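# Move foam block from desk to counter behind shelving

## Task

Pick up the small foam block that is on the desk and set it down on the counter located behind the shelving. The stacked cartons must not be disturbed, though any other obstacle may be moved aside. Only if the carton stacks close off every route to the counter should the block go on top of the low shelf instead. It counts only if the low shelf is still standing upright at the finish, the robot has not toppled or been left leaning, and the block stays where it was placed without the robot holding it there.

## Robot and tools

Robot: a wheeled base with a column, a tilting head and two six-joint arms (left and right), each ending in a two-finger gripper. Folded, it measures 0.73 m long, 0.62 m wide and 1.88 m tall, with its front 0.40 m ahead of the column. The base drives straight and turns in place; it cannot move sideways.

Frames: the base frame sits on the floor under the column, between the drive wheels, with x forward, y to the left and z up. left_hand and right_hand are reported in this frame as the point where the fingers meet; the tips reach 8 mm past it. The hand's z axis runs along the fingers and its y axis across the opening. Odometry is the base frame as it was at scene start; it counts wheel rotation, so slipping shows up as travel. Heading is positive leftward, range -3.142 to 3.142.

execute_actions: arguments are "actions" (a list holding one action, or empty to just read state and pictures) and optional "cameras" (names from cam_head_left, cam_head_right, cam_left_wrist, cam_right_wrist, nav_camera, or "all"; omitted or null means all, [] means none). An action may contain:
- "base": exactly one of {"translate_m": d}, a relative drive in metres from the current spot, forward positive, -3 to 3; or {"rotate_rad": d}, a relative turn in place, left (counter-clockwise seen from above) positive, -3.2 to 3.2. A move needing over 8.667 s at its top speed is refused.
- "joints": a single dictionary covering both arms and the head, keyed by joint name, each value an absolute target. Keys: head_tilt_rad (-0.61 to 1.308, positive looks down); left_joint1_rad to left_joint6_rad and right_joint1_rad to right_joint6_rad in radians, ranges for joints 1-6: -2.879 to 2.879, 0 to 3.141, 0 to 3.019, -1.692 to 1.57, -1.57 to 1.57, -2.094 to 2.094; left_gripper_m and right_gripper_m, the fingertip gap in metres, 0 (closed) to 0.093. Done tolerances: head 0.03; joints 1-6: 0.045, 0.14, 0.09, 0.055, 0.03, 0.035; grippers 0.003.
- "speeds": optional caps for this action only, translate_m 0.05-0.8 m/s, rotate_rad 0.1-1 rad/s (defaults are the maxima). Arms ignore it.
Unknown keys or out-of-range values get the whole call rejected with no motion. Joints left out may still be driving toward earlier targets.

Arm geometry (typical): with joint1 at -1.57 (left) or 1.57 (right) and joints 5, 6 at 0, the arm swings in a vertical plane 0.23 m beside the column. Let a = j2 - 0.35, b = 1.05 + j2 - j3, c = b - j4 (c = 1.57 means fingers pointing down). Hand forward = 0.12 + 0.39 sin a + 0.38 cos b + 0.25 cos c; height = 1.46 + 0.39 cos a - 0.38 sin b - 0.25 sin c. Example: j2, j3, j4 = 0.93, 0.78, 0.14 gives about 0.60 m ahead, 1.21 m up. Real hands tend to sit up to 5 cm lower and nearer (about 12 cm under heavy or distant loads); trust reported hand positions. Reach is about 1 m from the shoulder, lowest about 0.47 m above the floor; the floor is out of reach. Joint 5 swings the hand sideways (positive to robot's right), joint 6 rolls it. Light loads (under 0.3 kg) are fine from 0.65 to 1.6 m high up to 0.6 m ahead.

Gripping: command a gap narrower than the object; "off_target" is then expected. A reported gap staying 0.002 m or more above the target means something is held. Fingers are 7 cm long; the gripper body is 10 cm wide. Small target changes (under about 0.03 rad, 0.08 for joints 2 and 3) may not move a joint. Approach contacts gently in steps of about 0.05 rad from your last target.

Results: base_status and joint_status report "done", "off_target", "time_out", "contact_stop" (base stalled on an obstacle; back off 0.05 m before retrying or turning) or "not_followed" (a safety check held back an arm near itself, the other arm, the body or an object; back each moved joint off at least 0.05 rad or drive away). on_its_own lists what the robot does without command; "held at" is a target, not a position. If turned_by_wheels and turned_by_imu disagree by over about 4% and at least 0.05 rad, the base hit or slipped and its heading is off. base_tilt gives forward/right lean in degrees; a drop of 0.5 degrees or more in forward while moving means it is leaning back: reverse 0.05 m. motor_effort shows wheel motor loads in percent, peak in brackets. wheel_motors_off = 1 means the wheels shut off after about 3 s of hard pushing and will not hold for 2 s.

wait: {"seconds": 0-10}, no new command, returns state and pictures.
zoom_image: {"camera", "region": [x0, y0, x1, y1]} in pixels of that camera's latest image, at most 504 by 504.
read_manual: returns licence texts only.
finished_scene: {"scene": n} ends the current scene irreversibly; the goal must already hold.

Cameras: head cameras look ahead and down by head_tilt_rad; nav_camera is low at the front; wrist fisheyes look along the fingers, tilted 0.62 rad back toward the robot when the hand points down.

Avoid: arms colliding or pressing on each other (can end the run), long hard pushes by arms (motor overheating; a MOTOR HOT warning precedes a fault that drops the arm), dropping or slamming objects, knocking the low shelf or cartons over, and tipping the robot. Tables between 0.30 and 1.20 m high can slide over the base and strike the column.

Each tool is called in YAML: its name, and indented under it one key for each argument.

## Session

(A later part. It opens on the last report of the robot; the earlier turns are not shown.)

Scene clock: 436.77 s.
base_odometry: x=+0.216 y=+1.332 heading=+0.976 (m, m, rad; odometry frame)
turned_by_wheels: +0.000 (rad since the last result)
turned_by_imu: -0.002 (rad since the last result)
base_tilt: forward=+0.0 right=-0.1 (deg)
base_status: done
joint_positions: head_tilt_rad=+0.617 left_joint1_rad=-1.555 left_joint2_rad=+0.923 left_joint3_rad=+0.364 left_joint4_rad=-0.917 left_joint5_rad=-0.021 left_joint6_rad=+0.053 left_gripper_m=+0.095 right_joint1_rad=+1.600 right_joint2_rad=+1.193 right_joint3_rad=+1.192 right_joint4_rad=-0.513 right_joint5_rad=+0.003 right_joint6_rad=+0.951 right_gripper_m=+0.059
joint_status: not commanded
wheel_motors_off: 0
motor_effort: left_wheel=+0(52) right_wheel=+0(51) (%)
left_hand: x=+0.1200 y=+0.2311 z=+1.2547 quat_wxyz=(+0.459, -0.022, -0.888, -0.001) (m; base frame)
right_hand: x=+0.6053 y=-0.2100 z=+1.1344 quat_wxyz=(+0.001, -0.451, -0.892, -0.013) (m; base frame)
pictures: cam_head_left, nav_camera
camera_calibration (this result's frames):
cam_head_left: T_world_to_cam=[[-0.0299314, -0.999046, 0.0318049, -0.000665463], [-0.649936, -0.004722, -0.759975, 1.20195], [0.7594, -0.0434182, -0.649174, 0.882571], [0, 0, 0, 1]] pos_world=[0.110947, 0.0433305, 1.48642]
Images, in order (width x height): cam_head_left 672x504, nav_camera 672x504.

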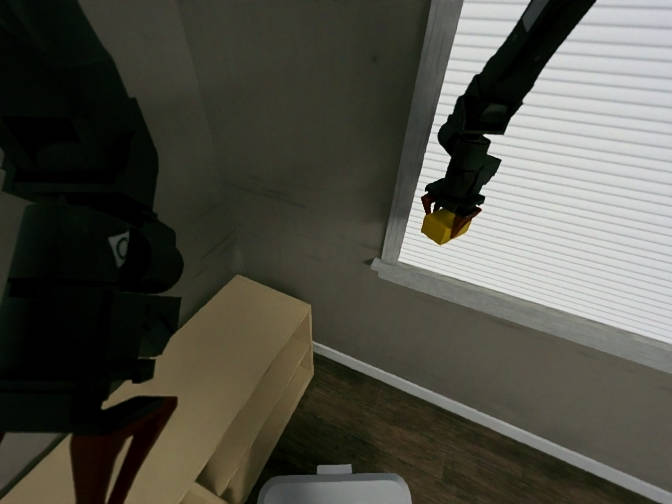

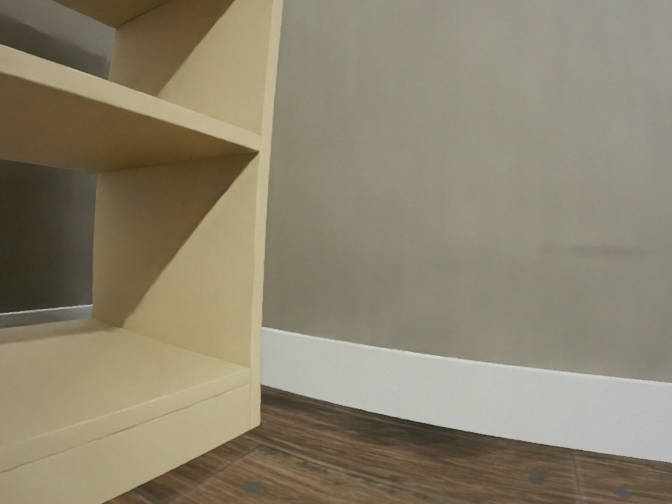

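execute_actions:
  actions:
    - {"base":{"translate_m":-0.17}}
  cameras: []

execute_actions:
  actions:
    - {"base":{"rotate_rad":1.07},"joints":{"head_tilt_rad":0.9}}
  cameras: ["cam_head_left","cam_head_right","nav_camera"]

Scene clock: 467.00 s.
base_odometry: x=+0.121 y=+1.191 heading=+0.976 (m, m, rad; odometry frame)
turned_by_wheels: +0.000 (rad since the last result)
turned_by_imu: -0.001 (rad since the last result)
base_tilt: forward=+0.0 right=+0.0 (deg)
base_status: done
joint_positions: head_tilt_rad=+0.617 left_joint1_rad=-1.555 left_joint2_rad=+0.923 left_joint3_rad=+0.361 left_joint4_rad=-0.917 left_joint5_rad=-0.021 left_joint6_rad=+0.053 left_gripper_m=+0.095 right_joint1_rad=+1.600 right_joint2_rad=+1.195 right_joint3_rad=+1.190 right_joint4_rad=-0.513 right_joint5_rad=+0.003 right_joint6_rad=+0.951 right_gripper_m=+0.059
joint_status: not commanded
wheel_motors_off: 0
motor_effort: left_wheel=-2(34) right_wheel=+0(39) (%)
left_hand: x=+0.1185 y=+0.2311 z=+1.2553 quat_wxyz=(+0.460, -0.022, -0.888, -0.001) (m; base frame)
right_hand: x=+0.6034 y=-0.2100 z=+1.1331 quat_wxyz=(+0.003, -0.451, -0.892, -0.012) (m; base frame)
pictures: none
No camera images: the call's "cameras" was empty. Leave "cameras" out to get every camera's image.

Scene clock: 469.60 s.
base_odometry: x=+0.121 y=+1.191 heading=+2.046 (m, m, rad; odometry frame)
turned_by_wheels: +1.069 (rad since the last result)
turned_by_imu: +1.058 (rad since the last result)
base_tilt: forward=+0.0 right=-0.1 (deg)
base_status: done
joint_positions: head_tilt_rad=+0.901 left_joint1_rad=-1.555 left_joint2_rad=+0.923 left_joint3_rad=+0.361 left_joint4_rad=-0.917 left_joint5_rad=-0.021 left_joint6_rad=+0.053 left_gripper_m=+0.095 right_joint1_rad=+1.600 right_joint2_rad=+1.195 right_joint3_rad=+1.190 right_joint4_rad=-0.513 right_joint5_rad=+0.003 right_joint6_rad=+0.951 right_gripper_m=+0.059
joint_status: all done
wheel_motors_off: 0
motor_effort: left_wheel=-5(44) right_wheel=+4(39) (%)
left_hand: x=+0.1185 y=+0.2311 z=+1.2553 quat_wxyz=(+0.460, -0.022, -0.888, -0.001) (m; base frame)
right_hand: x=+0.6034 y=-0.2102 z=+1.1331 quat_wxyz=(+0.002, -0.451, -0.892, -0.011) (m; base frame)
pictures: cam_head_left, cam_head_right, nav_camera
camera_calibration (this result's frames):
cam_head_left: T_world_to_cam=[[-0.0198239, -0.999046, 0.038916, -0.0121218], [-0.836798, -0.004722, -0.547491, 0.88407], [0.547152, -0.0434182, -0.835906, 1.18075], [0, 0, 0, 1]] pos_world=[0.0934974, 0.0433305, 1.47149]
cam_head_right: T_world_to_cam=[[-0.0150507, -0.999219, 0.036532, -0.101281], [-0.841174, -0.00709884, -0.540718, 0.877908], [0.540556, -0.0388679, -0.84041, 1.18983], [0, 0, 0, 1]] pos_world=[0.0937779, -0.0487231, 1.47835]
Images, in order (width x height): cam_head_left 672x504, cam_head_right 672x504, nav_camera 672x504.

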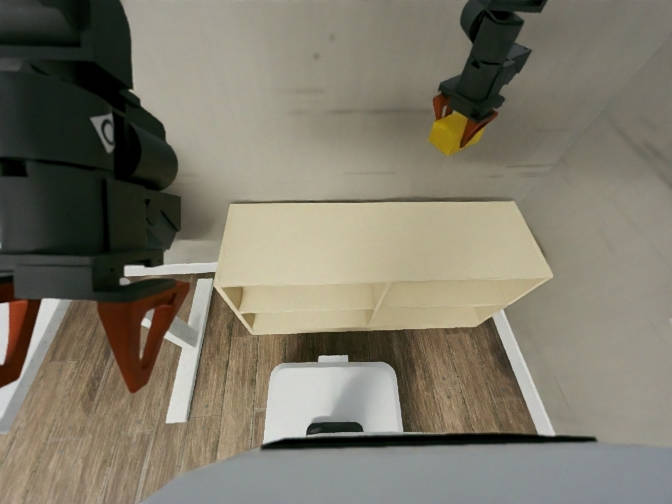

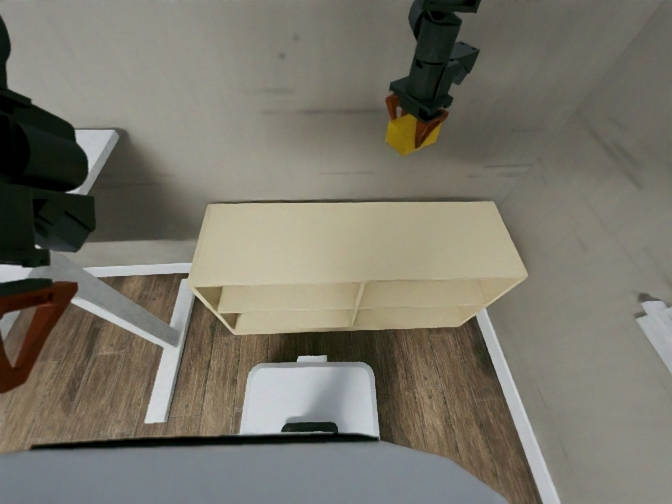

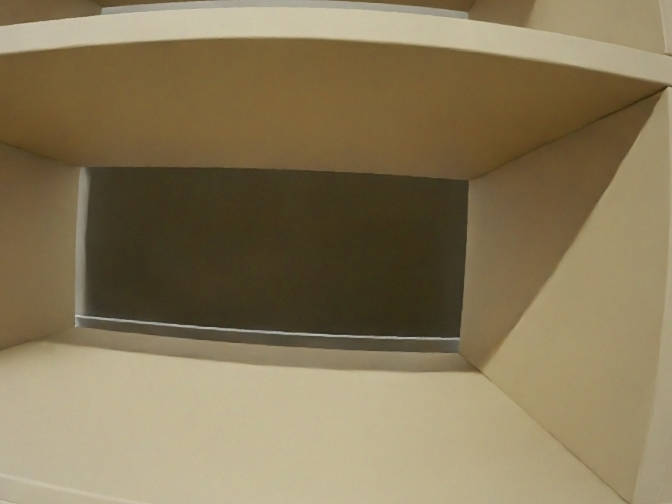

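execute_actions:
  actions:
    - {"base":{"translate_m":0.09},"joints":{"right_joint2_rad":2.235,"right_joint3_rad":1.951,"right_joint4_rad":-0.236}}
  cameras: ["cam_head_right","cam_right_wrist"]

Scene clock: 487.03 s.
base_odometry: x=+0.079 y=+1.272 heading=+2.046 (m, m, rad; odometry frame)
turned_by_wheels: +0.001 (rad since the last result)
turned_by_imu: +0.000 (rad since the last result)
base_tilt: forward=+0.0 right=+0.0 (deg)
base_status: done
joint_positions: head_tilt_rad=+0.902 left_joint1_rad=-1.555 left_joint2_rad=+0.923 left_joint3_rad=+0.365 left_joint4_rad=-0.917 left_joint5_rad=-0.021 left_joint6_rad=+0.053 left_gripper_m=+0.095 right_joint1_rad=+1.600 right_joint2_rad=+2.234 right_joint3_rad=+1.947 right_joint4_rad=-0.235 right_joint5_rad=+0.003 right_joint6_rad=+0.951 right_gripper_m=+0.059
joint_status: all done
wheel_motors_off: 0
motor_effort: left_wheel=+2(44) right_wheel=+1(63) (%)
left_hand: x=+0.1205 y=+0.2311 z=+1.2545 quat_wxyz=(+0.458, -0.022, -0.889, -0.001) (m; base frame)
right_hand: x=+0.5795 y=-0.1998 z=+0.7195 quat_wxyz=(+0.004, -0.451, -0.892, -0.011) (m; base frame)
pictures: cam_head_right, cam_right_wrist
camera_calibration (this result's frames):
cam_head_right: T_world_to_cam=[[-0.0150145, -0.999219, 0.0365468, -0.101305], [-0.841708, -0.00709884, -0.539886, 0.876653], [0.539724, -0.0388679, -0.840944, 1.1907], [0, 0, 0, 1]] pos_world=[0.093717, -0.0487231, 1.4783]
cam_right_wrist: T_world_to_cam=[[-0.809275, -0.586883, -0.025344, 0.374004], [-0.47736, 0.631881, 0.610618, -0.0300313], [-0.342346, 0.506256, -0.79152, 0.987663], [0, 0, 0, 1]] pos_world=[0.626459, -0.261538, 0.809571]
Images, in order (width x height): cam_head_right 672x504, cam_right_wrist 616x616.

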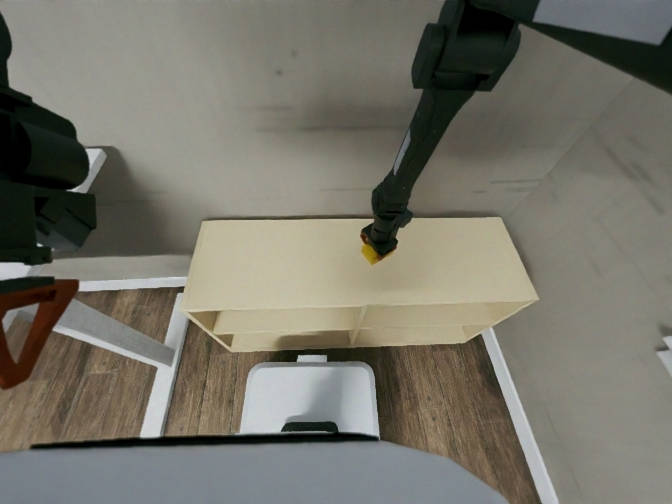

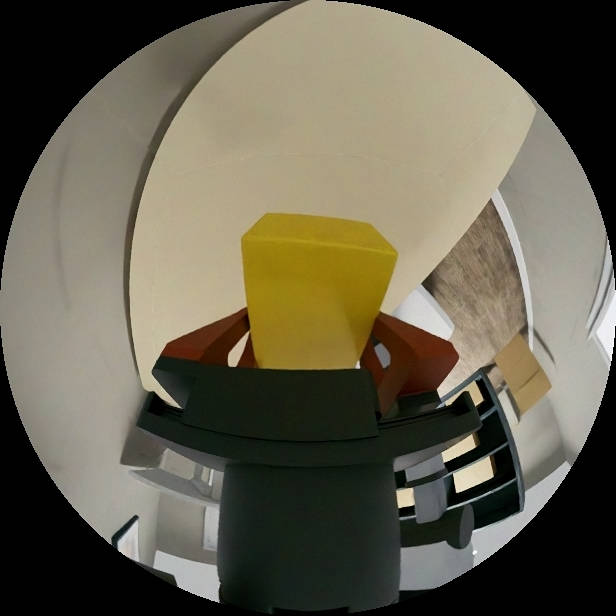

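execute_actions:
  actions:
    - {"joints":{"right_joint2_rad":2.445,"right_joint3_rad":2.252,"right_joint4_rad":-0.327}}
  cameras: ["cam_head_right","cam_right_wrist"]

Scene clock: 495.50 s.
base_odometry: x=+0.079 y=+1.272 heading=+2.046 (m, m, rad; odometry frame)
turned_by_wheels: +0.000 (rad since the last result)
turned_by_imu: -0.001 (rad since the last result)
base_tilt: forward=+0.0 right=-0.1 (deg)
base_status: not commanded
joint_positions: head_tilt_rad=+0.902 left_joint1_rad=-1.555 left_joint2_rad=+0.923 left_joint3_rad=+0.365 left_joint4_rad=-0.917 left_joint5_rad=-0.021 left_joint6_rad=+0.053 left_gripper_m=+0.095 right_joint1_rad=+1.600 right_joint2_rad=+2.460 right_joint3_rad=+2.236 right_joint4_rad=-0.317 right_joint5_rad=+0.003 right_joint6_rad=+0.951 right_gripper_m=+0.059
joint_status: all done
wheel_motors_off: 0
motor_effort: left_wheel=+1(2) right_wheel=+1(1) (%)
left_hand: x=+0.1205 y=+0.2311 z=+1.2545 quat_wxyz=(+0.458, -0.022, -0.889, -0.001) (m; base frame)
right_hand: x=+0.5618 y=-0.1982 z=+0.6471 quat_wxyz=(+0.013, -0.451, -0.892, -0.006) (m; base frame)
pictures: cam_head_right, cam_right_wrist
camera_calibration (this result's frames):
cam_head_right: T_world_to_cam=[[-0.0150145, -0.999219, 0.0365468, -0.101305], [-0.841708, -0.00709884, -0.539886, 0.876653], [0.539724, -0.0388679, -0.840944, 1.1907], [0, 0, 0, 1]] pos_world=[0.093717, -0.0487231, 1.4783]
cam_right_wrist: T_world_to_cam=[[-0.809326, -0.587273, -0.0100608, 0.348832], [-0.466171, 0.631825, 0.619259, -0.00715453], [-0.357317, 0.505872, -0.785123, 0.927671], [0, 0, 0, 1]] pos_world=[0.610456, -0.259903, 0.736275]
Images, in order (width x height): cam_head_right 672x504, cam_right_wrist 616x616.

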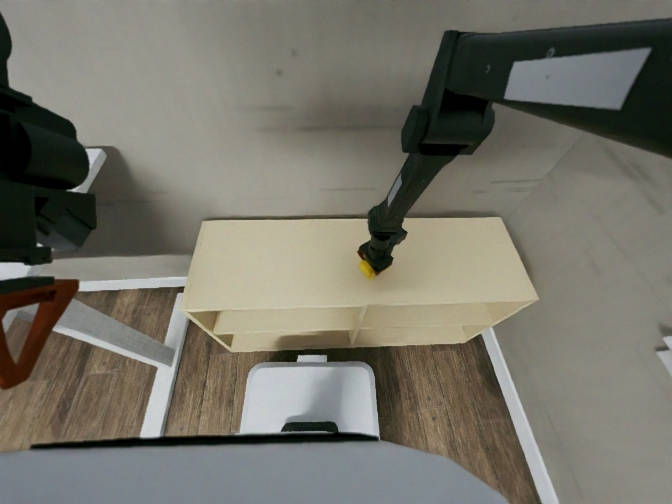

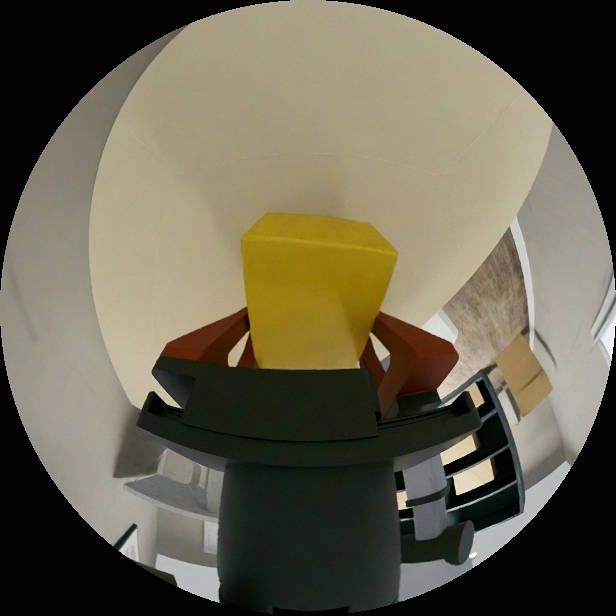

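execute_actions:
  actions:
    - {"joints":{"right_joint2_rad":2.51,"right_joint4_rad":-0.28}}
  cameras: ["cam_right_wrist","nav_camera"]

Scene clock: 505.10 s.
base_odometry: x=+0.079 y=+1.272 heading=+2.046 (m, m, rad; odometry frame)
turned_by_wheels: +0.000 (rad since the last result)
turned_by_imu: -0.001 (rad since the last result)
base_tilt: forward=+0.1 right=-0.1 (deg)
base_status: not commanded
joint_positions: head_tilt_rad=+0.902 left_joint1_rad=-1.555 left_joint2_rad=+0.923 left_joint3_rad=+0.365 left_joint4_rad=-0.917 left_joint5_rad=-0.021 left_joint6_rad=+0.053 left_gripper_m=+0.095 right_joint1_rad=+1.600 right_joint2_rad=+2.499 right_joint3_rad=+2.244 right_joint4_rad=-0.288 right_joint5_rad=+0.002 right_joint6_rad=+0.952 right_gripper_m=+0.059
joint_status: all done
wheel_motors_off: 0
motor_effort: left_wheel=+1(4) right_wheel=+1(2) (%)
left_hand: x=+0.1205 y=+0.2311 z=+1.2545 quat_wxyz=(+0.458, -0.022, -0.889, -0.001) (m; base frame)
right_hand: x=+0.5416 y=-0.1979 z=+0.6310 quat_wxyz=(+0.014, -0.452, -0.892, -0.006) (m; base frame)
pictures: cam_right_wrist, nav_camera
camera_calibration (this result's frames):
cam_right_wrist: T_world_to_cam=[[-0.810442, -0.585758, -0.00847677, 0.332416], [-0.463303, 0.632026, 0.621204, -0.00952209], [-0.358517, 0.507377, -0.783603, 0.907632], [0, 0, 0, 1]] pos_world=[0.590394, -0.259778, 0.719957]
Images, in order (width x height): cam_right_wrist 616x616, nav_camera 672x504.

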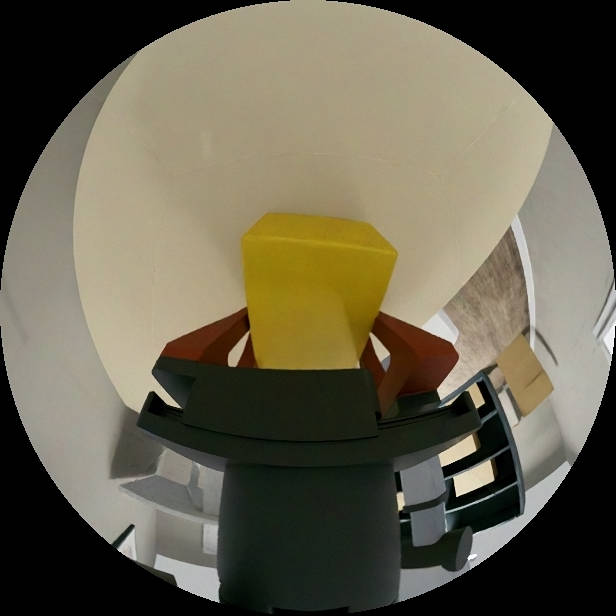

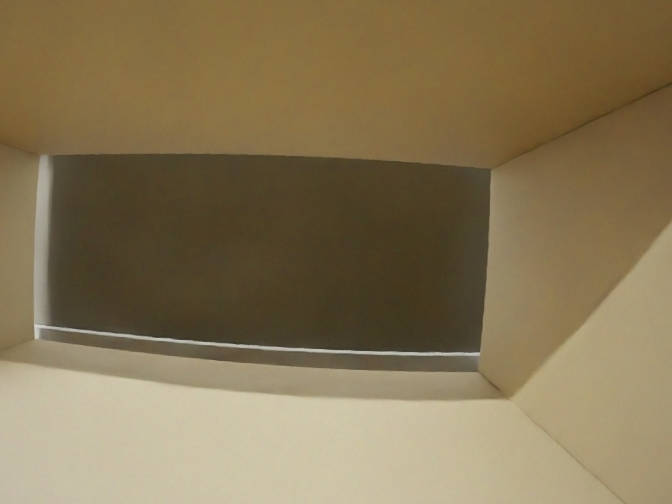

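execute_actions:
  actions:
    - {"joints":{"right_gripper_m":0.093}}
  cameras: ["cam_right_wrist"]

execute_actions:
  actions:
    - {"joints":{"right_joint2_rad":2.235,"right_joint3_rad":1.951,"right_joint4_rad":-0.236}}
  cameras: ["cam_right_wrist","cam_head_right"]

Scene clock: 516.00 s.
base_odometry: x=+0.079 y=+1.272 heading=+2.046 (m, m, rad; odometry frame)
turned_by_wheels: +0.000 (rad since the last result)
turned_by_imu: -0.001 (rad since the last result)
base_tilt: forward=+0.0 right=-0.1 (deg)
base_status: not commanded
joint_positions: head_tilt_rad=+0.902 left_joint1_rad=-1.555 left_joint2_rad=+0.923 left_joint3_rad=+0.365 left_joint4_rad=-0.917 left_joint5_rad=-0.021 left_joint6_rad=+0.053 left_gripper_m=+0.095 right_joint1_rad=+1.600 right_joint2_rad=+2.499 right_joint3_rad=+2.244 right_joint4_rad=-0.288 right_joint5_rad=+0.002 right_joint6_rad=+0.952 right_gripper_m=+0.093
joint_status: all done
wheel_motors_off: 0
motor_effort: left_wheel=+2(3) right_wheel=+1(1) (%)
left_hand: x=+0.1205 y=+0.2311 z=+1.2545 quat_wxyz=(+0.458, -0.022, -0.889, -0.001) (m; base frame)
right_hand: x=+0.5412 y=-0.1979 z=+0.6308 quat_wxyz=(+0.014, -0.452, -0.892, -0.006) (m; base frame)
pictures: cam_right_wrist
camera_calibration (this result's frames):
cam_right_wrist: T_world_to_cam=[[-0.810439, -0.585766, -0.00816445, 0.331959], [-0.463072, 0.632025, 0.621377, -0.00980297], [-0.358821, 0.507369, -0.783469, 0.907473], [0, 0, 0, 1]] pos_world=[0.590114, -0.259778, 0.719779]
Images, in order (width x height): cam_right_wrist 616x616.

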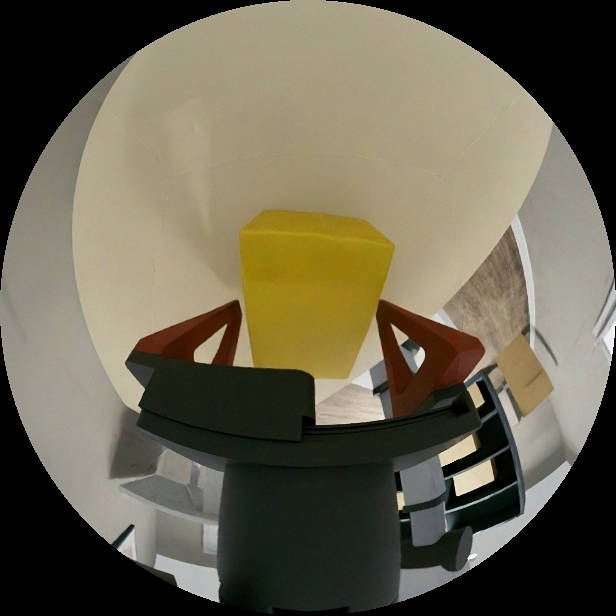

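Scene clock: 517.30 s.
base_odometry: x=+0.079 y=+1.272 heading=+2.046 (m, m, rad; odometry frame)
turned_by_wheels: +0.000 (rad since the last result)
turned_by_imu: +0.000 (rad since the last result)
base_tilt: forward=+0.0 right=-0.1 (deg)
base_status: not commanded
joint_positions: head_tilt_rad=+0.902 left_joint1_rad=-1.555 left_joint2_rad=+0.923 left_joint3_rad=+0.365 left_joint4_rad=-0.917 left_joint5_rad=-0.021 left_joint6_rad=+0.053 left_gripper_m=+0.095 right_joint1_rad=+1.600 right_joint2_rad=+2.219 right_joint3_rad=+1.953 right_joint4_rad=-0.245 right_joint5_rad=+0.002 right_joint6_rad=+0.952 right_gripper_m=+0.093
joint_status: all done
wheel_motors_off: 0
motor_effort: left_wheel=+3(1) right_wheel=+1(1) (%)
left_hand: x=+0.1205 y=+0.2311 z=+1.2545 quat_wxyz=(+0.458, -0.022, -0.889, -0.001) (m; base frame)
right_hand: x=+0.5916 y=-0.1996 z=+0.7268 quat_wxyz=(+0.000, -0.452, -0.892, -0.014) (m; base frame)
pictures: cam_head_right, cam_right_wrist
camera_calibration (this result's frames):
cam_head_right: T_world_to_cam=[[-0.0150145, -0.999219, 0.0365468, -0.101305], [-0.841708, -0.00709884, -0.539886, 0.876653], [0.539724, -0.0388679, -0.840944, 1.1907], [0, 0, 0, 1]] pos_world=[0.093717, -0.0487231, 1.4783]
cam_right_wrist: T_world_to_cam=[[-0.810213, -0.585069, -0.0353349, 0.392302], [-0.482897, 0.632125, 0.605993, -0.0221064], [-0.332212, 0.508047, -0.794684, 0.994134], [0, 0, 0, 1]] pos_world=[0.637436, -0.261569, 0.817281]
Images, in order (width x height): cam_head_right 672x504, cam_right_wrist 616x616.

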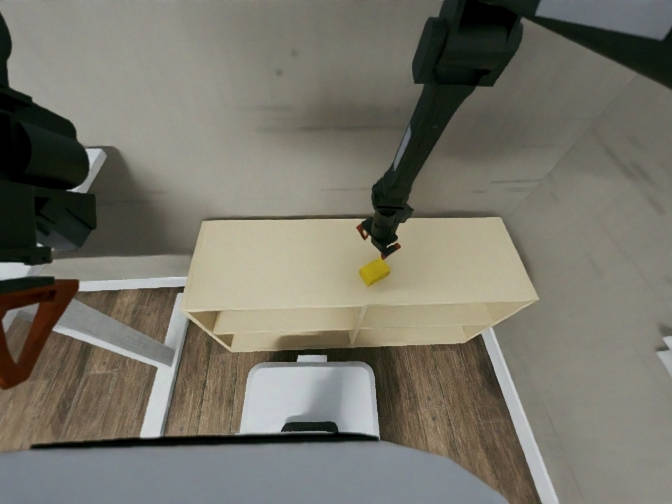

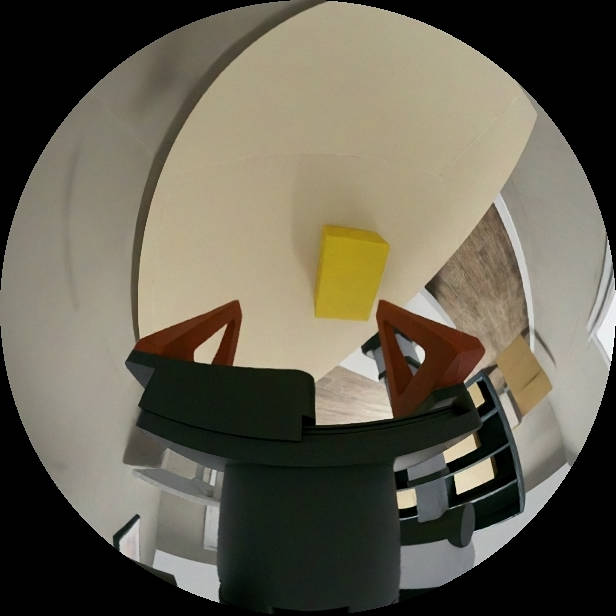

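finished_scene:
  scene: 1

The scene is finished: the task was done.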